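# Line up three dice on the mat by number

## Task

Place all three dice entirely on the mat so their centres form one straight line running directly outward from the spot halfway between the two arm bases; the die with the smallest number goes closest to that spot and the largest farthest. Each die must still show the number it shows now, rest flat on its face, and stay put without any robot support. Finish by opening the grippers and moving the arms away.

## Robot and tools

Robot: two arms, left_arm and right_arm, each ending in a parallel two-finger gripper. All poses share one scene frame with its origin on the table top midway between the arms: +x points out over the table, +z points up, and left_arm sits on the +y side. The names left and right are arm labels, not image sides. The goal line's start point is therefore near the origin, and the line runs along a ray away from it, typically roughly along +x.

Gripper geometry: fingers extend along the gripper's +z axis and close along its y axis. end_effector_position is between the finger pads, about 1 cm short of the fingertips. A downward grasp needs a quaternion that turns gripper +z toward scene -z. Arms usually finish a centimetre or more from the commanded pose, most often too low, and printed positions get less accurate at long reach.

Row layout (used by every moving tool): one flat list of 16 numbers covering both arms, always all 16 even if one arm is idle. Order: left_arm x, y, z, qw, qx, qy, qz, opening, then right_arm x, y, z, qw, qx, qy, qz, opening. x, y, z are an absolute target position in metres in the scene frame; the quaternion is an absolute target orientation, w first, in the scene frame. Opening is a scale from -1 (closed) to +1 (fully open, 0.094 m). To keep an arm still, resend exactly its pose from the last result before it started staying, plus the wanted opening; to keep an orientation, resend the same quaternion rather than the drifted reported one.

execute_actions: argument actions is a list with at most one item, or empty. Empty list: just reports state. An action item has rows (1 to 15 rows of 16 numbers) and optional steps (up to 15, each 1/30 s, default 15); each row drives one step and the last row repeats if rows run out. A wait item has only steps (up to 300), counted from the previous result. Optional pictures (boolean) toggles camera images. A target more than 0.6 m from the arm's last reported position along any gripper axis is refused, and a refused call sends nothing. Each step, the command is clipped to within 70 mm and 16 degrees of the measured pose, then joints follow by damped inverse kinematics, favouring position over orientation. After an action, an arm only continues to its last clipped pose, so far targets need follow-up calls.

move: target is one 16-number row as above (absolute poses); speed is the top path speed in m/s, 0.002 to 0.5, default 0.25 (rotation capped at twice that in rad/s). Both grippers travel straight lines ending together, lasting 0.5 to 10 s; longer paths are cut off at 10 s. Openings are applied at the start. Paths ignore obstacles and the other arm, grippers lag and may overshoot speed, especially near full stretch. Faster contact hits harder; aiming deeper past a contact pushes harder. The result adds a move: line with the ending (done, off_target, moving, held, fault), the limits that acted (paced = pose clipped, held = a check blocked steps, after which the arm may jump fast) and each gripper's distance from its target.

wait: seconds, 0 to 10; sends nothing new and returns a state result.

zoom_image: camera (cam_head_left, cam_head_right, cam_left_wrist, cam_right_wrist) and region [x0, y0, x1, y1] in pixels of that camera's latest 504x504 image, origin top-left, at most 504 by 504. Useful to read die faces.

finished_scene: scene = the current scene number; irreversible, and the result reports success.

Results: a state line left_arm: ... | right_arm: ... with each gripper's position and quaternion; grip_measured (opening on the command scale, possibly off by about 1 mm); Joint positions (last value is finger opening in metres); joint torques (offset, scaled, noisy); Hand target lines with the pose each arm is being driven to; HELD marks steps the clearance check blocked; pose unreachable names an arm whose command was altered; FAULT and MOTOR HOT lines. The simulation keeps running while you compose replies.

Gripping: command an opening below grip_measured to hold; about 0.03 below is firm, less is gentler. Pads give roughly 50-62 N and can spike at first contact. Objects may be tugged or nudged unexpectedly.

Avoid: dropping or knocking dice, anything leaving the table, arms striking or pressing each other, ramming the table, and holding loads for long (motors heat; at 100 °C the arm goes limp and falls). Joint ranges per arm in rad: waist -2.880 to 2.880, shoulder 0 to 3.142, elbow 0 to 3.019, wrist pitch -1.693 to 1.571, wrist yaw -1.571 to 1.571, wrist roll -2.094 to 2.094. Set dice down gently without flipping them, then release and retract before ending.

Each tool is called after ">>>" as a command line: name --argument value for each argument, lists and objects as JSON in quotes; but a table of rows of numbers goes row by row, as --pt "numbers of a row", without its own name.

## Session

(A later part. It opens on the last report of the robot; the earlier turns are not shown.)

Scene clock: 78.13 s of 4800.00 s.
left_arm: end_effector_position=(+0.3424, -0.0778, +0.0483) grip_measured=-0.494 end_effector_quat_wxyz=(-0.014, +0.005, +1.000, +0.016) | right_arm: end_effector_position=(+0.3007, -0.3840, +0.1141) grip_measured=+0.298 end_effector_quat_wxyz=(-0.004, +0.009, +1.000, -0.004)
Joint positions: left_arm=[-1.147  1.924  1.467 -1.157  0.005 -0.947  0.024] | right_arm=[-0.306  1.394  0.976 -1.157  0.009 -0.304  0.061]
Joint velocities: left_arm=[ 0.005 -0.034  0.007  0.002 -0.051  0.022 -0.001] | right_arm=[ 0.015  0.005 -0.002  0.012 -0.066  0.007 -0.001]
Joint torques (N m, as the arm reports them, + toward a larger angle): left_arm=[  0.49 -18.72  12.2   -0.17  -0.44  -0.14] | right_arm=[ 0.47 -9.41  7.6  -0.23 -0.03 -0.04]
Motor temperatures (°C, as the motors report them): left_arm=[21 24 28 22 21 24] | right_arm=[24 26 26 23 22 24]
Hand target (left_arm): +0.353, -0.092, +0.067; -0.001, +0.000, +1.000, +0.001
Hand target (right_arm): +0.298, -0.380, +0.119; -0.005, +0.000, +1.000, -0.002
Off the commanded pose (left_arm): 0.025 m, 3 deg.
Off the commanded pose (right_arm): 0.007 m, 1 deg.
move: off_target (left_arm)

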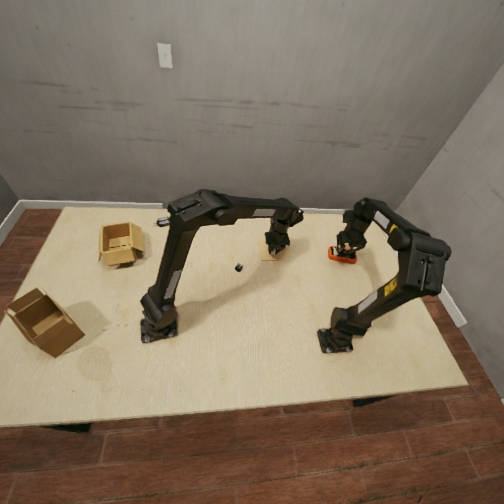

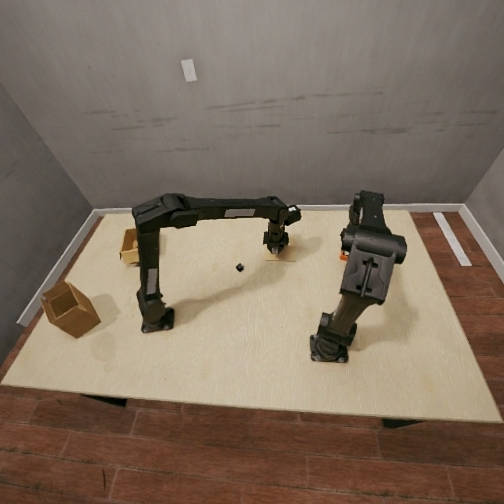

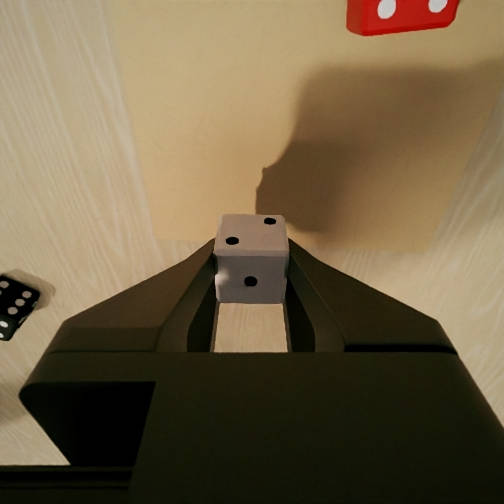

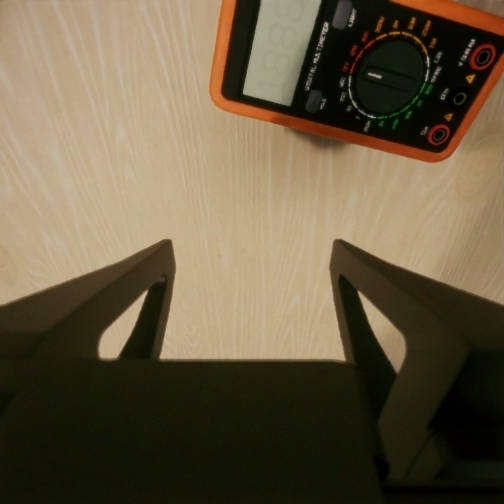

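>>> move --target '[0.357,-0.1,0.022,0,0,1,0,-0.55,0.3,-0.38,0.12,0,0,1,0,0.3]' --speed 0.04

Scene clock: 84.07 s of 4800.00 s.
left_arm: end_effector_position=(+0.3475, -0.0851, +0.0200) grip_measured=-0.494 end_effector_quat_wxyz=(-0.013, +0.004, +1.000, +0.014) | right_arm: end_effector_position=(+0.3010, -0.3830, +0.1141) grip_measured=+0.298 end_effector_quat_wxyz=(-0.003, +0.007, +1.000, -0.001)
Joint positions: left_arm=[-1.147  1.976  1.467 -1.1    0.005 -0.95   0.024] | right_arm=[-0.306  1.394  0.976 -1.157  0.003 -0.308  0.061]
Joint velocities: left_arm=[-0.015 -0.005 -0.027  0.002 -0.007 -0.066 -0.   ] | right_arm=[-0.005  0.015 -0.017  0.012 -0.081 -0.081  0.   ]
Joint torques (N m, as the arm reports them, + toward a larger angle): left_arm=[ -0.25 -17.48  10.54   1.42  -0.47  -0.19] | right_arm=[  0.56 -10.55   8.06  -0.15  -0.04  -0.1 ]
Motor temperatures (°C, as the motors report them): left_arm=[21 25 29 22 21 24] | right_arm=[24 26 26 23 22 24]
Hand target (left_arm): +0.357, -0.100, +0.023; -0.000, +0.000, +1.000, -0.000
Hand target (right_arm): +0.300, -0.380, +0.120; +0.000, +0.000, +1.000, +0.000
Off the commanded pose (left_arm): 0.018 m, 2 deg.
Off the commanded pose (right_arm): 0.007 m, 1 deg.
After step 90, 1.77 s passed at rest.
move: off_target (left_arm)

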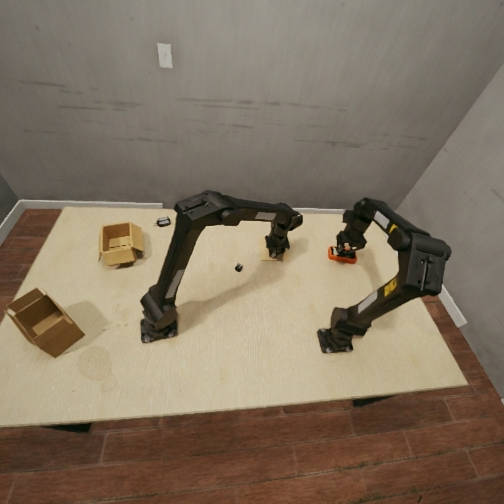

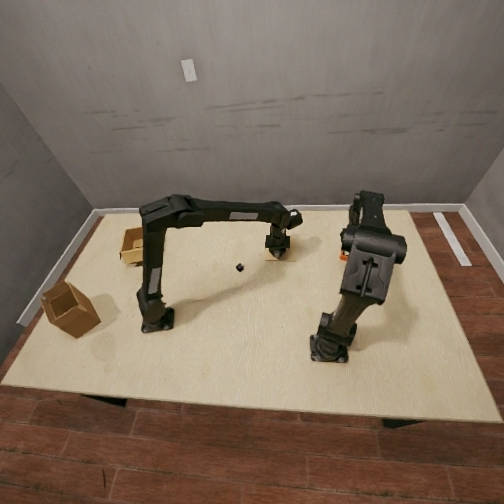

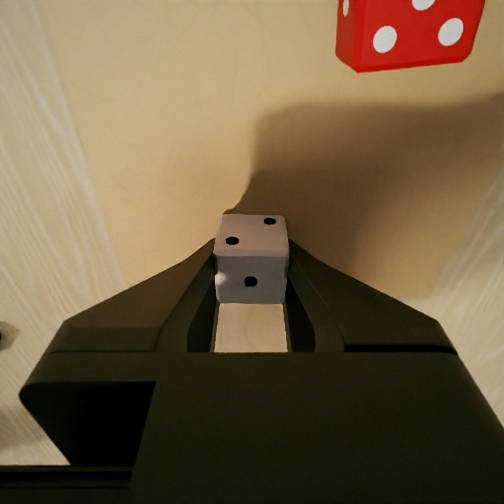

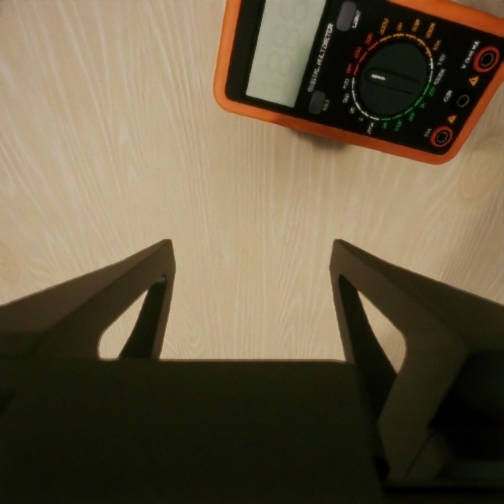

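>>> move --target '[0.355,-0.096,0.013,0,0,1,0,-0.55,0.3,-0.38,0.12,0,0,1,0,0.3]' --speed 0.03

>>> move --target '[0.355,-0.096,0.013,0,0,1,0,0.4,0.3,-0.38,0.12,0,0,1,0,0.3]'

>>> move --target '[0.355,-0.096,0.11,0,0,1,0,0.4,0.3,-0.38,0.12,0,0,1,0,0.3]'

>>> move --target '[0.275,0.066,0.07,0,0.3,0.954,0,0.6,0.3,-0.38,0.12,0,0,1,0,0.3]'

Scene clock: 92.60 s of 4800.00 s.
left_arm: end_effector_position=(+0.3508, -0.0897, +0.0198) grip_measured=-0.494 end_effector_quat_wxyz=(-0.006, +0.004, +1.000, +0.005) | right_arm: end_effector_position=(+0.3010, -0.3830, +0.1141) grip_measured=+0.298 end_effector_quat_wxyz=(-0.003, +0.007, +1.000, -0.001)
Joint positions: left_arm=[-1.147  1.976  1.467 -1.077  0.005 -0.95   0.024] | right_arm=[-0.306  1.394  0.976 -1.157  0.003 -0.308  0.061]
Joint velocities: left_arm=[-0.005 -0.005  0.007  0.002  0.007 -0.066  0.   ] | right_arm=[-0.015 -0.005  0.007  0.002 -0.066 -0.095  0.001]
Joint torques (N m, as the arm reports them, + toward a larger angle): left_arm=[  0.32 -17.82   8.58   1.53  -0.37  -0.11] | right_arm=[  0.46 -10.04   7.99   0.07  -0.06  -0.02]
Motor temperatures (°C, as the motors report them): left_arm=[21 25 29 22 21 24] | right_arm=[24 26 26 23 22 24]
Hand target (left_arm): +0.355, -0.096, +0.013; -0.000, +0.000, +1.000, +0.000
Hand target (right_arm): +0.300, -0.380, +0.120; +0.000, +0.000, +1.000, -0.000
Off the commanded pose (left_arm): 0.010 m, 1 deg.
Off the commanded pose (right_arm): 0.007 m, 1 deg.
After step 90, 4.63 s passed at rest.
move: done

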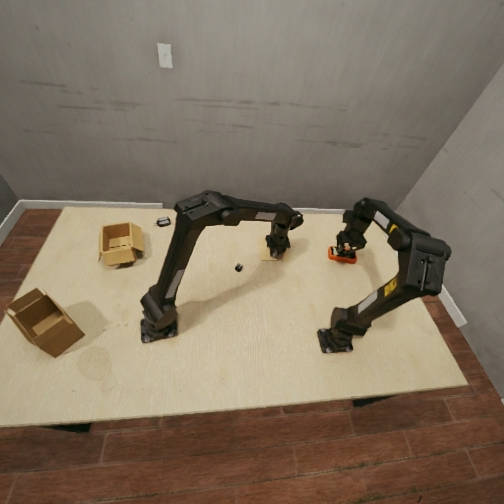

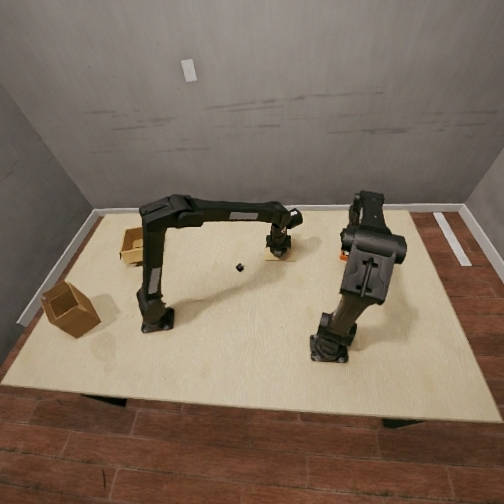

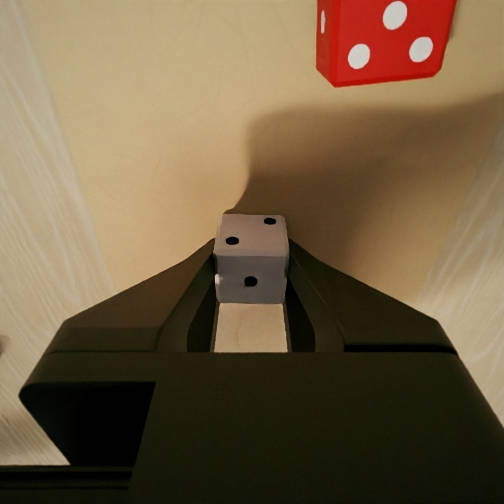

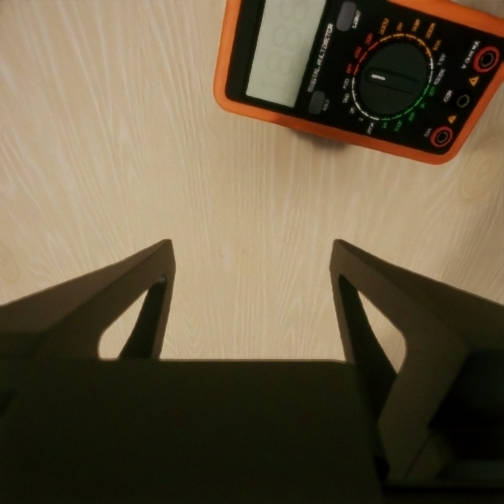

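Scene clock: 93.30 s of 4800.00 s.
left_arm: end_effector_position=(+0.3513, -0.0898, +0.0192) grip_measured=+0.398 end_effector_quat_wxyz=(-0.005, +0.004, +1.000, +0.005) | right_arm: end_effector_position=(+0.3010, -0.3830, +0.1141) grip_measured=+0.298 end_effector_quat_wxyz=(-0.003, +0.006, +1.000, -0.001)
Joint positions: left_arm=[-1.147  1.976  1.466 -1.073  0.002 -0.95   0.066] | right_arm=[-0.306  1.394  0.976 -1.157  0.003 -0.309  0.061]
Joint velocities: left_arm=[ 0.005 -0.005  0.002 -0.007 -0.022  0.022 -0.002] | right_arm=[-0.005 -0.015  0.007 -0.022  0.037 -0.051 -0.   ]
Joint torques (N m, as the arm reports them, + toward a larger angle): left_arm=[  0.42 -17.79   8.83   1.11  -0.33  -0.13] | right_arm=[ 0.48 -9.94  7.98  0.04 -0.07 -0.03]
Motor temperatures (°C, as the motors report them): left_arm=[21 26 29 22 21 24] | right_arm=[24 26 26 23 22 24]
Hand target (left_arm): +0.355, -0.096, +0.013; -0.000, +0.000, +1.000, +0.000
Hand target (right_arm): +0.300, -0.380, +0.120; +0.000, -0.000, +1.000, -0.000
Off the commanded pose (left_arm): 0.010 m, 1 deg.
Off the commanded pose (right_arm): 0.007 m, 1 deg.
move: done

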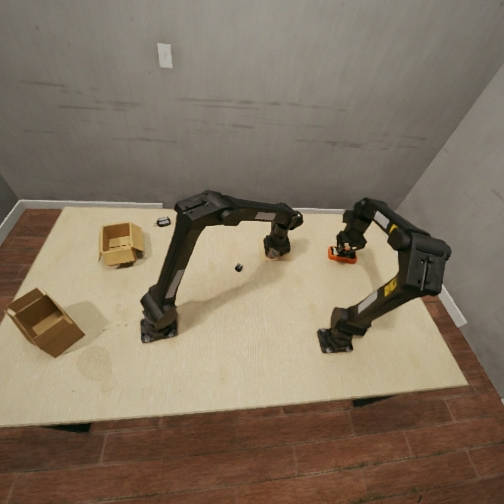

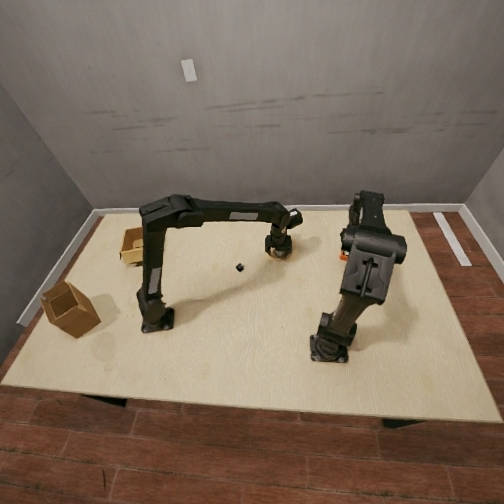

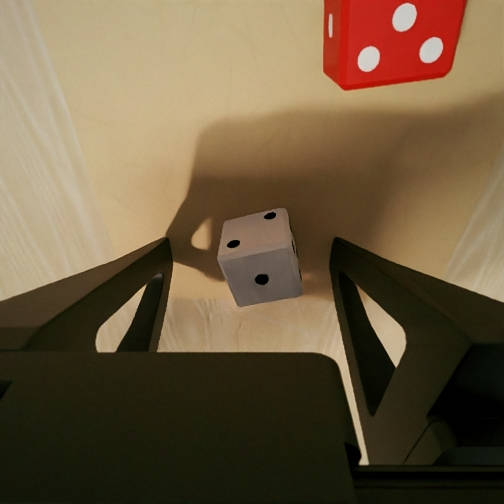

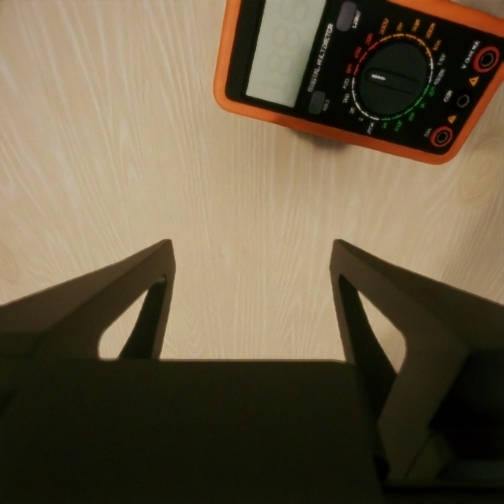

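Scene clock: 94.20 s of 4800.00 s.
left_arm: end_effector_position=(+0.3485, -0.0859, +0.0947) grip_measured=+0.398 end_effector_quat_wxyz=(-0.009, +0.004, +1.000, +0.010) | right_arm: end_effector_position=(+0.3010, -0.3830, +0.1141) grip_measured=+0.298 end_effector_quat_wxyz=(-0.003, +0.006, +1.000, -0.001)
Joint positions: left_arm=[-1.147  1.891  1.55  -1.256  0.002 -0.95   0.066] | right_arm=[-0.306  1.394  0.976 -1.157  0.003 -0.309  0.061]
Joint velocities: left_arm=[-0.005 -0.005 -0.007 -0.017 -0.022 -0.051  0.   ] | right_arm=[-0.005 -0.015 -0.037 -0.012  0.007 -0.007 -0.001]
Joint torques (N m, as the arm reports them, + toward a larger angle): left_arm=[  0.56 -18.88  12.2   -0.03  -0.33  -0.16] | right_arm=[  0.32 -10.41   7.99  -0.01  -0.08  -0.04]
Motor temperatures (°C, as the motors report them): left_arm=[21 26 29 22 21 24] | right_arm=[24 26 26 23 22 24]
Hand target (left_arm): +0.355, -0.096, +0.110; +0.000, +0.000, +1.000, -0.000
Hand target (right_arm): +0.300, -0.380, +0.120; +0.000, +0.000, +1.000, -0.000
Off the commanded pose (left_arm): 0.019 m, 2 deg.
Off the commanded pose (right_arm): 0.007 m, 1 deg.
move: off_target (left_arm)

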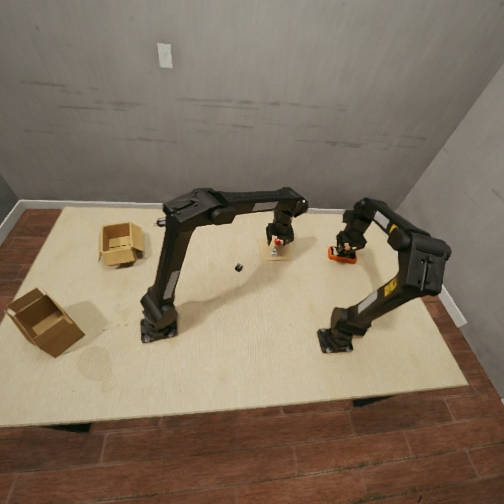

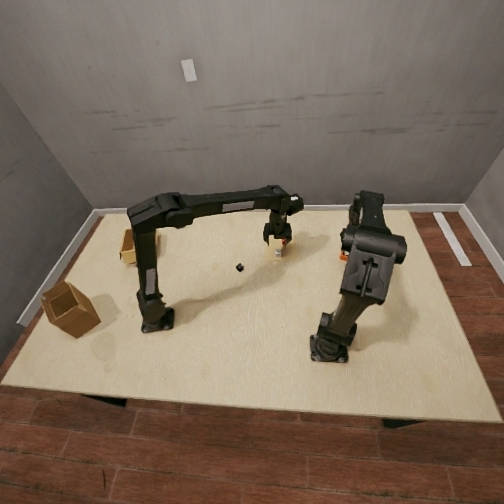

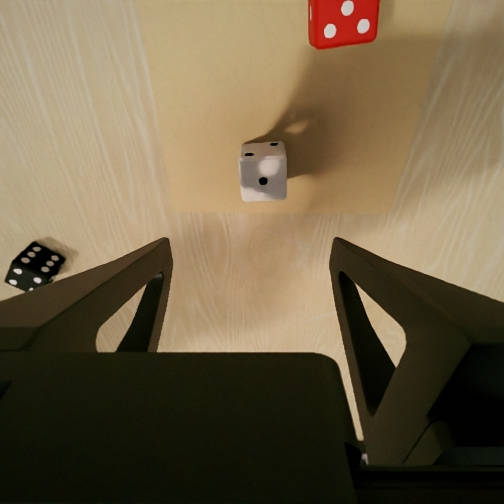

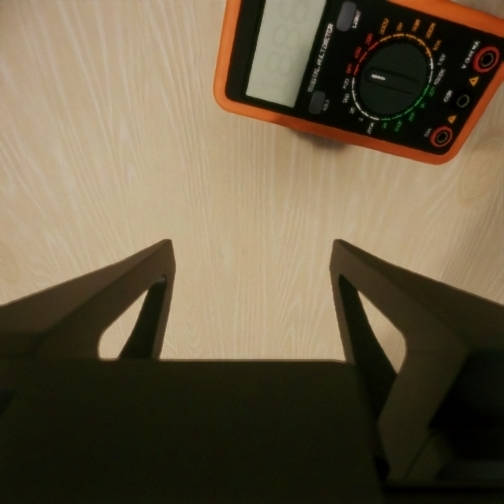

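Scene clock: 96.00 s of 4800.00 s.
left_arm: end_effector_position=(+0.2678, +0.0682, +0.0640) grip_measured=+0.598 end_effector_quat_wxyz=(-0.012, +0.299, +0.954, +0.009) | right_arm: end_effector_position=(+0.3010, -0.3830, +0.1141) grip_measured=+0.298 end_effector_quat_wxyz=(-0.003, +0.006, +1.000, -0.001)
Joint positions: left_arm=[-1.091  1.52   0.961 -1.042 -0.001 -0.294  0.075] | right_arm=[-0.306  1.394  0.976 -1.157  0.003 -0.309  0.061]
Joint velocities: left_arm=[-0.005 -0.005 -0.002 -0.002  0.037 -0.007 -0.   ] | right_arm=[-0.024 -0.005 -0.012 -0.012 -0.007 -0.007 -0.   ]
Joint torques (N m, as the arm reports them, + toward a larger angle): left_arm=[  2.36 -12.59   7.67   0.9   -0.18   0.08] | right_arm=[ 0.31 -9.98  7.93 -0.12 -0.04 -0.03]
Motor temperatures (°C, as the motors report them): left_arm=[21 26 28 22 21 24] | right_arm=[24 26 26 23 22 24]
Hand target (left_arm): +0.274, +0.066, +0.069; +0.000, +0.300, +0.954, -0.000
Hand target (right_arm): +0.300, -0.380, +0.120; +0.000, +0.000, +1.000, -0.000
Off the commanded pose (left_arm): 0.010 m, 2 deg.
Off the commanded pose (right_arm): 0.007 m, 1 deg.
move: done

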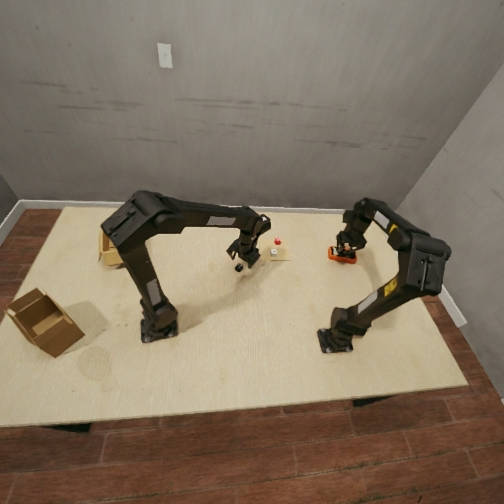

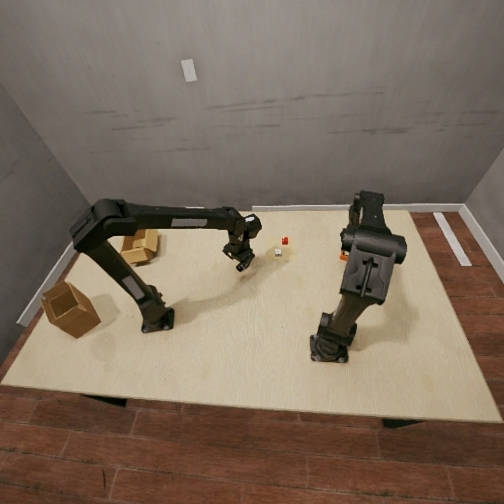

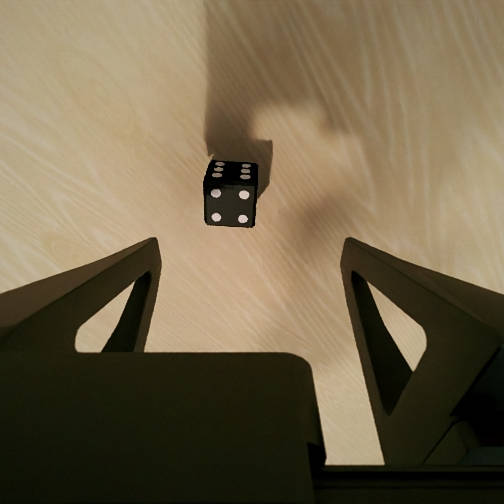

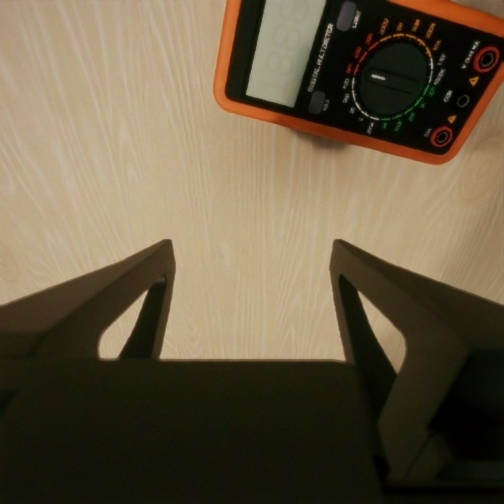

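>>> move --target '[0.279,0.073,0.012,0,0.33,0.944,0,0.6,0.3,-0.38,0.12,0,0,1,0,0.3]' --speed 0.08

>>> move --target '[0.279,0.073,0.012,0,0.33,0.944,0,-0.55,0.3,-0.38,0.12,0,0,1,0,0.3]'

Scene clock: 103.10 s of 4800.00 s.
left_arm: end_effector_position=(+0.2730, +0.0736, +0.0126) grip_measured=+0.598 end_effector_quat_wxyz=(-0.007, +0.329, +0.944, +0.004) | right_arm: end_effector_position=(+0.3010, -0.3830, +0.1141) grip_measured=+0.298 end_effector_quat_wxyz=(-0.003, +0.006, +1.000, -0.001)
Joint positions: left_arm=[-1.071  1.598  0.889 -0.878 -0.001 -0.211  0.075] | right_arm=[-0.306  1.394  0.976 -1.157  0.003 -0.309  0.061]
Joint velocities: left_arm=[-0.015 -0.005  0.007 -0.007 -0.007 -0.051 -0.001] | right_arm=[ 0.005  0.005  0.007  0.027 -0.037 -0.007 -0.   ]
Joint torques (N m, as the arm reports them, + toward a larger angle): left_arm=[  1.09 -12.03   6.97   1.29  -0.17   0.1 ] | right_arm=[  0.3  -10.54   7.94  -0.03  -0.09  -0.03]
Motor temperatures (°C, as the motors report them): left_arm=[21 25 28 22 21 24] | right_arm=[24 26 26 23 22 24]
Hand target (left_arm): +0.279, +0.073, +0.012; -0.000, +0.330, +0.944, +0.000
Hand target (right_arm): +0.300, -0.380, +0.120; +0.000, +0.000, +1.000, -0.000
Off the commanded pose (left_arm): 0.006 m, 1 deg.
Off the commanded pose (right_arm): 0.007 m, 1 deg.
After step 90, 3.07 s passed at rest.
move: done

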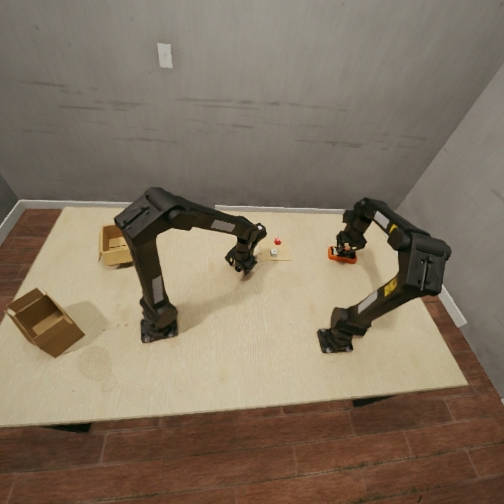

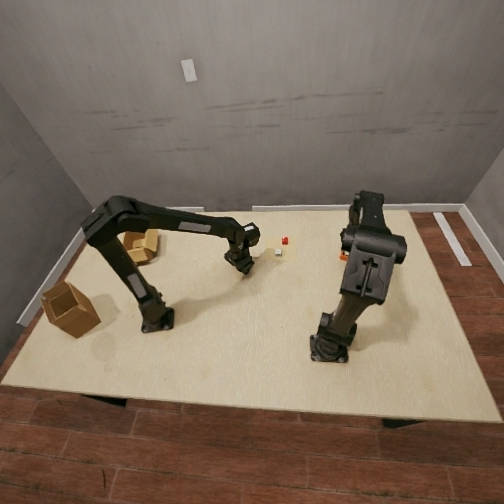

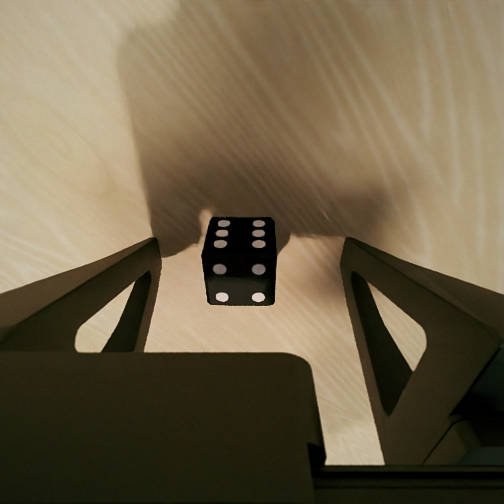

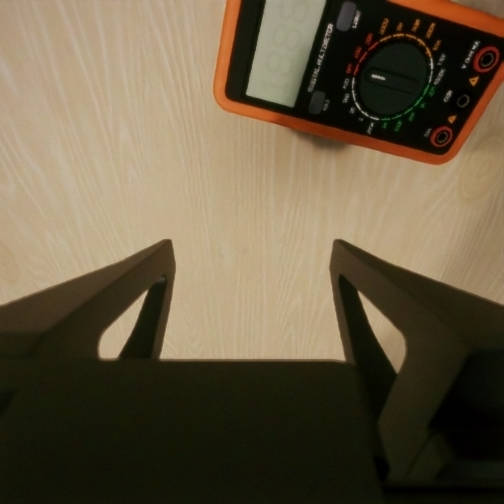

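Scene clock: 103.80 s of 4800.00 s.
left_arm: end_effector_position=(+0.2730, +0.0736, +0.0126) grip_measured=-0.493 end_effector_quat_wxyz=(-0.007, +0.330, +0.944, +0.004) | right_arm: end_effector_position=(+0.3010, -0.3830, +0.1141) grip_measured=+0.298 end_effector_quat_wxyz=(-0.003, +0.006, +1.000, -0.001)
Joint positions: left_arm=[-1.071  1.598  0.889 -0.878 -0.001 -0.209  0.024] | right_arm=[-0.306  1.394  0.976 -1.157  0.003 -0.309  0.061]
Joint velocities: left_arm=[-0.005  0.015 -0.017  0.007 -0.007 -0.022 -0.   ] | right_arm=[-0.024  0.005  0.002  0.007  0.066 -0.051 -0.   ]
Joint torques (N m, as the arm reports them, + toward a larger angle): left_arm=[  1.05 -12.02   6.77   1.07  -0.16   0.06] | right_arm=[  0.26 -10.69   7.88  -0.09  -0.07  -0.03]
Motor temperatures (°C, as the motors report them): left_arm=[21 25 28 22 21 24] | right_arm=[24 26 26 23 22 24]
Hand target (left_arm): +0.279, +0.073, +0.012; +0.000, +0.330, +0.944, +0.000
Hand target (right_arm): +0.300, -0.380, +0.120; +0.000, +0.000, +1.000, -0.000
Off the commanded pose (left_arm): 0.006 m, 1 deg.
Off the commanded pose (right_arm): 0.007 m, 1 deg.
move: done

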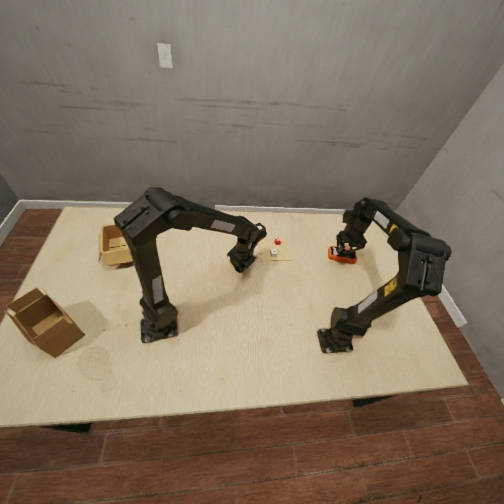

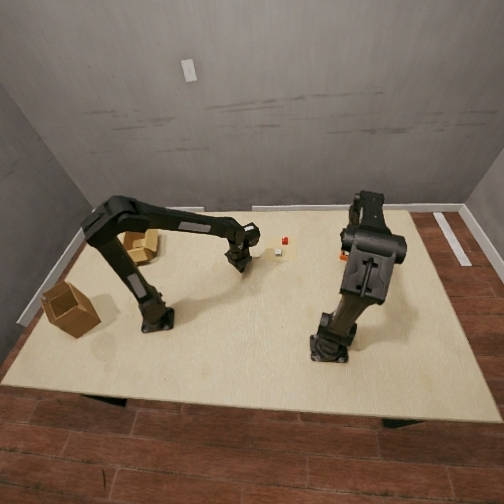

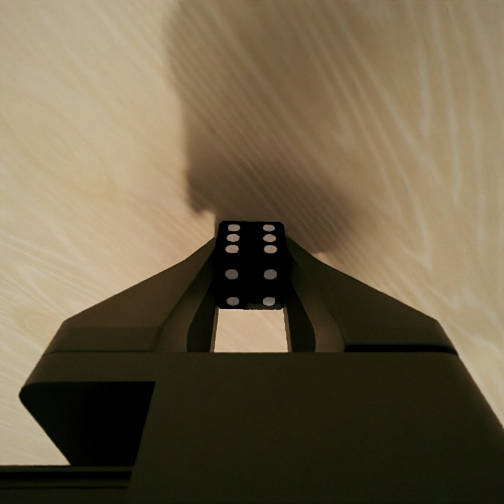

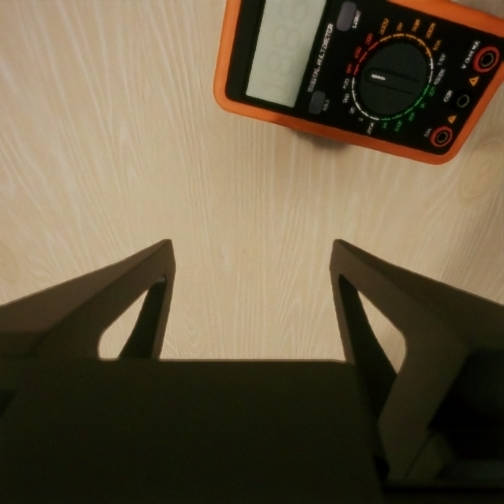

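>>> move --target '[0.285,0.065,0.09,0,0.33,0.944,0,-0.55,0.3,-0.38,0.12,0,0,1,0,0.3]'

>>> move --target '[0.4,-0.117,0.075,0,0,1,0,-0.55,0.3,-0.38,0.12,0,0,1,0,0.3]'

>>> move --target '[0.4,-0.117,0.03,0,0,1,0,-0.55,0.3,-0.38,0.12,0,0,1,0,0.3]' --speed 0.05

Scene clock: 109.47 s of 4800.00 s.
left_arm: end_effector_position=(+0.2741, +0.0723, +0.0774) grip_measured=-0.493 end_effector_quat_wxyz=(-0.009, +0.330, +0.944, +0.006) | right_arm: end_effector_position=(+0.3010, -0.3830, +0.1141) grip_measured=+0.298 end_effector_quat_wxyz=(-0.003, +0.006, +1.000, -0.001)
Joint positions: left_arm=[-1.071  1.497  0.977 -1.071 -0.001 -0.208  0.024] | right_arm=[-0.306  1.394  0.976 -1.157  0.003 -0.309  0.061]
Joint velocities: left_arm=[-0.005  0.005  0.002  0.002 -0.007 -0.037 -0.   ] | right_arm=[ 0.005  0.005  0.007 -0.002  0.022  0.022 -0.001]
Joint torques (N m, as the arm reports them, + toward a larger angle): left_arm=[  1.66 -12.19  11.14  -0.14  -0.13   0.09] | right_arm=[ 0.33 -9.81  8.   -0.02 -0.06 -0.02]
Motor temperatures (°C, as the motors report them): left_arm=[21 25 27 22 21 24] | right_arm=[24 26 26 23 22 24]
Hand target (left_arm): +0.285, +0.065, +0.090; +0.001, +0.330, +0.944, -0.000
Hand target (right_arm): +0.300, -0.380, +0.120; +0.000, +0.000, +1.000, -0.000
Off the commanded pose (left_arm): 0.018 m, 1 deg.
Off the commanded pose (right_arm): 0.007 m, 1 deg.
After step 90, 1.83 s passed at rest.
move: off_target (left_arm)

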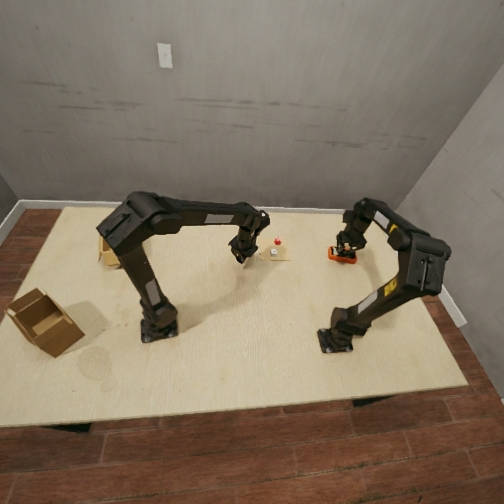

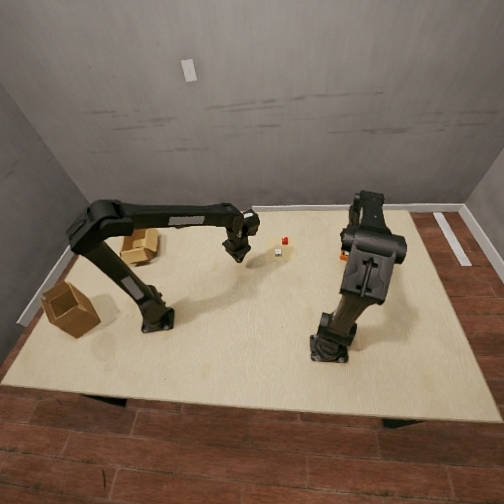

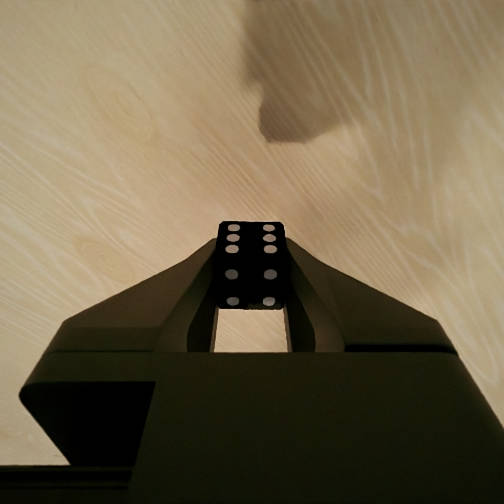

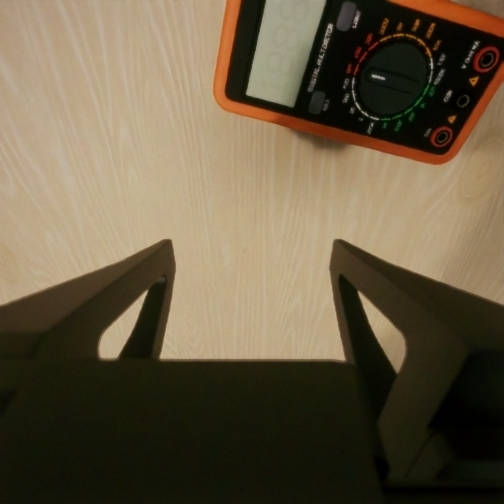

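Scene clock: 111.40 s of 4800.00 s.
left_arm: end_effector_position=(+0.3947, -0.0991, +0.0571) grip_measured=-0.493 end_effector_quat_wxyz=(-0.013, +0.001, +1.000, +0.016) | right_arm: end_effector_position=(+0.3010, -0.3830, +0.1141) grip_measured=+0.298 end_effector_quat_wxyz=(-0.003, +0.006, +1.000, -0.001)
Joint positions: left_arm=[-1.097  2.03   1.663 -1.245  0.    -0.906  0.024] | right_arm=[-0.306  1.394  0.976 -1.157  0.003 -0.309  0.061]
Joint velocities: left_arm=[-0.015  0.005 -0.002 -0.002  0.066  0.022 -0.   ] | right_arm=[-0.005 -0.015 -0.007  0.002 -0.037 -0.037 -0.   ]
Joint torques (N m, as the arm reports them, + toward a larger angle): left_arm=[ -0.96 -20.94  13.23   0.08  -0.2   -0.17] | right_arm=[  0.16 -10.14   7.99  -0.03  -0.06  -0.01]
Motor temperatures (°C, as the motors report them): left_arm=[21 25 28 22 21 24] | right_arm=[24 26 26 23 22 24]
Hand target (left_arm): +0.400, -0.117, +0.077; -0.000, +0.000, +1.000, -0.000
Hand target (right_arm): +0.300, -0.380, +0.120; +0.000, +0.000, +1.000, -0.000
Off the commanded pose (left_arm): 0.026 m, 2 deg.
Off the commanded pose (right_arm): 0.007 m, 1 deg.
move: off_target (left_arm)

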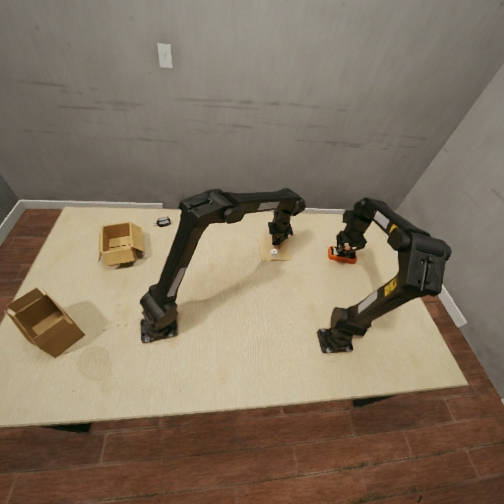

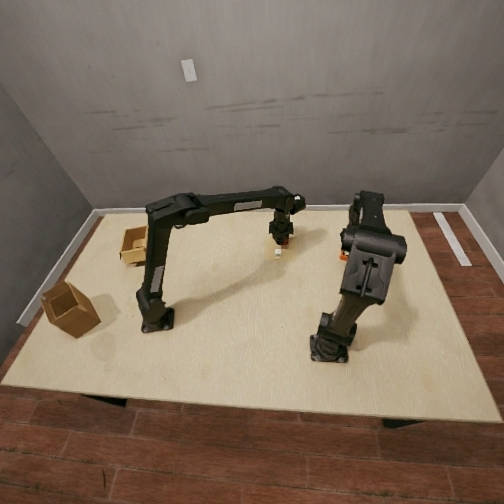

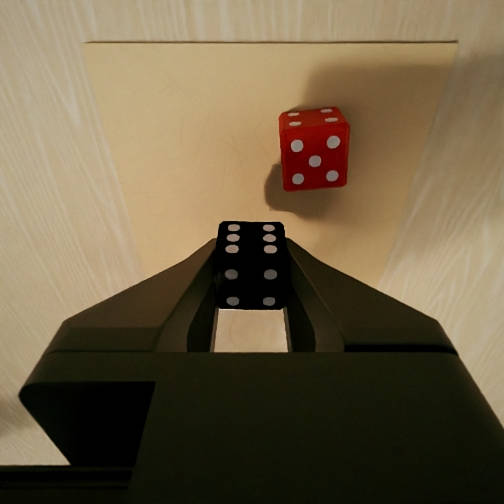

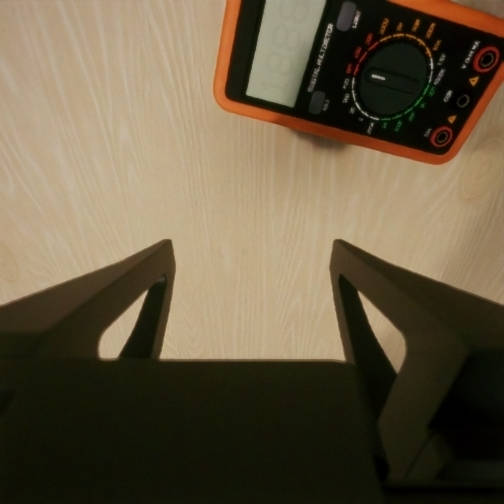

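Scene clock: 112.40 s of 4800.00 s.
left_arm: end_effector_position=(+0.4028, -0.1095, +0.0304) grip_measured=-0.493 end_effector_quat_wxyz=(-0.005, +0.000, +1.000, +0.006) | right_arm: end_effector_position=(+0.3010, -0.3830, +0.1141) grip_measured=+0.298 end_effector_quat_wxyz=(-0.003, +0.006, +1.000, -0.001)
Joint positions: left_arm=[-1.097  2.075  1.663 -1.176  0.    -0.908  0.024] | right_arm=[-0.306  1.394  0.976 -1.157  0.003 -0.309  0.061]
Joint velocities: left_arm=[ 0.005 -0.015 -0.002 -0.032 -0.037  0.022 -0.001] | right_arm=[ 0.005 -0.015 -0.012  0.012  0.007  0.007 -0.   ]
Joint torques (N m, as the arm reports them, + toward a larger angle): left_arm=[ -0.28 -21.01   8.17   1.07  -0.22  -0.2 ] | right_arm=[  0.25 -10.28   8.01  -0.16  -0.05  -0.02]
Motor temperatures (°C, as the motors report them): left_arm=[21 25 28 22 21 24] | right_arm=[24 26 26 23 22 24]
Hand target (left_arm): +0.400, -0.117, +0.030; -0.000, +0.000, +1.000, +0.000
Hand target (right_arm): +0.300, -0.380, +0.120; +0.000, +0.000, +1.000, -0.000
Off the commanded pose (left_arm): 0.008 m, 1 deg.
Off the commanded pose (right_arm): 0.007 m, 1 deg.
move: done

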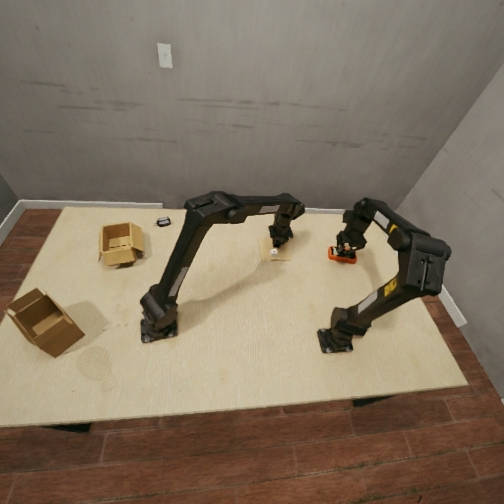

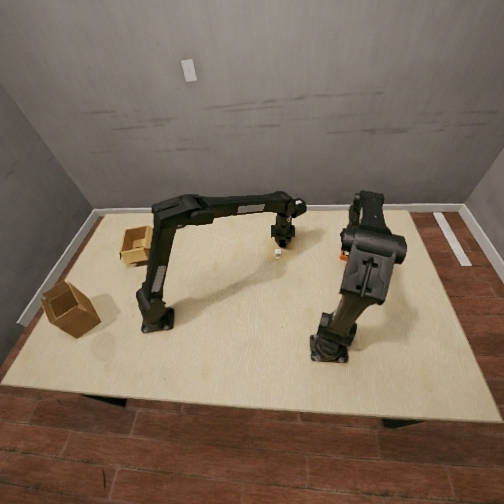

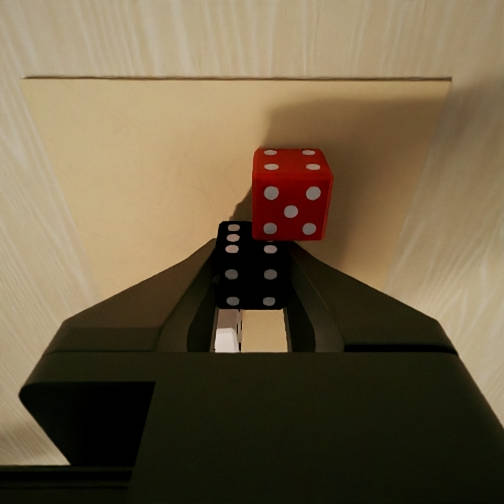

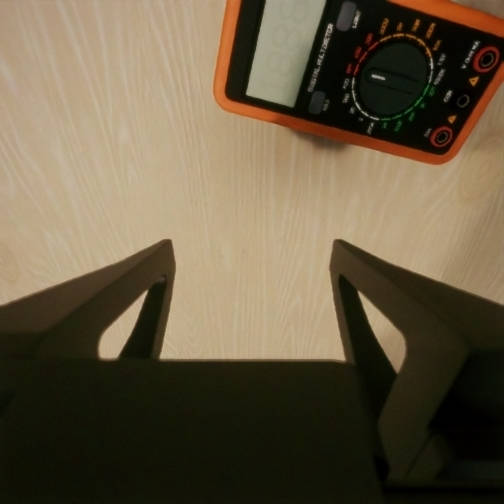

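Close to red; back off in x.

>>> move --target '[0.383,-0.112,0.022,0,0,1,0,-0.55,0.3,-0.38,0.12,0,0,1,0,0.3]' --speed 0.03

Scene clock: 116.40 s of 4800.00 s.
left_arm: end_effector_position=(+0.3900, -0.1054, +0.0208) grip_measured=-0.493 end_effector_quat_wxyz=(-0.005, -0.002, +1.000, +0.006) | right_arm: end_effector_position=(+0.3010, -0.3830, +0.1141) grip_measured=+0.298 end_effector_quat_wxyz=(-0.003, +0.006, +1.000, -0.001)
Joint positions: left_arm=[-1.11   2.058  1.606 -1.134  0.    -0.925  0.024] | right_arm=[-0.306  1.394  0.976 -1.157  0.003 -0.309  0.061]
Joint velocities: left_arm=[-0.005 -0.005 -0.017 -0.027  0.095 -0.037 -0.001] | right_arm=[ 0.005 -0.005 -0.012  0.017 -0.081  0.007 -0.   ]
Joint torques (N m, as the arm reports them, + toward a larger angle): left_arm=[ -0.98 -22.1    7.23   1.09  -0.26  -0.16] | right_arm=[  0.58 -10.1    7.96  -0.05  -0.06  -0.05]
Motor temperatures (°C, as the motors report them): left_arm=[21 26 27 22 21 24] | right_arm=[24 26 26 23 22 24]
Hand target (left_arm): +0.383, -0.112, +0.022; -0.000, +0.000, +1.000, +0.000
Hand target (right_arm): +0.300, -0.380, +0.120; +0.000, +0.000, +1.000, -0.000
Off the commanded pose (left_arm): 0.010 m, 1 deg.
Off the commanded pose (right_arm): 0.007 m, 1 deg.
move: done

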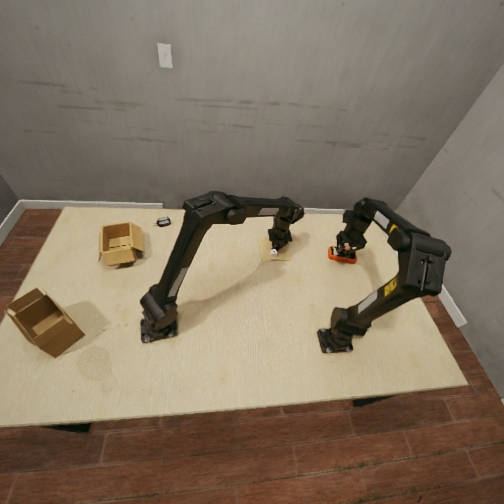

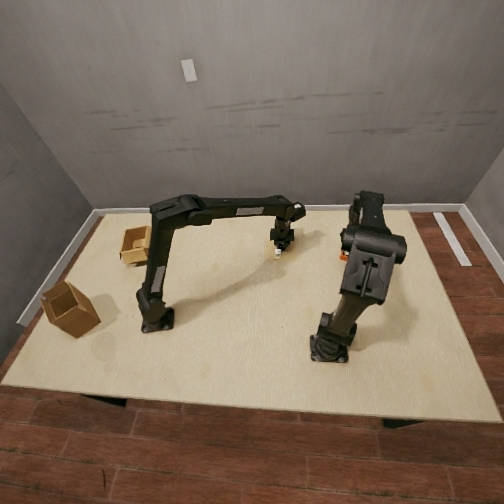

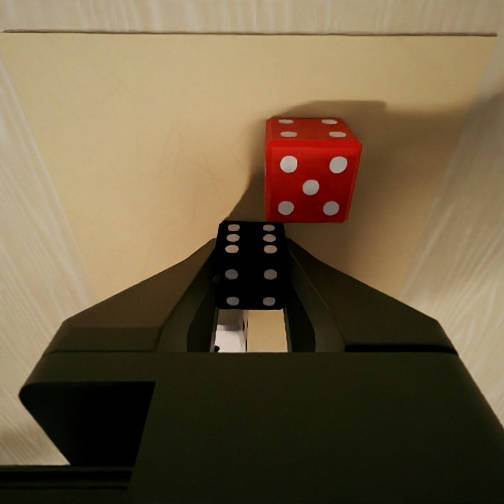

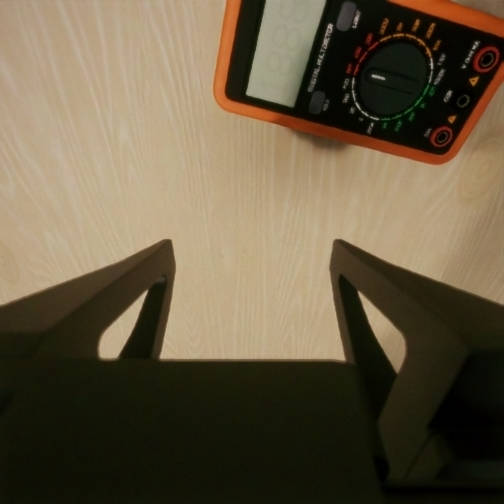

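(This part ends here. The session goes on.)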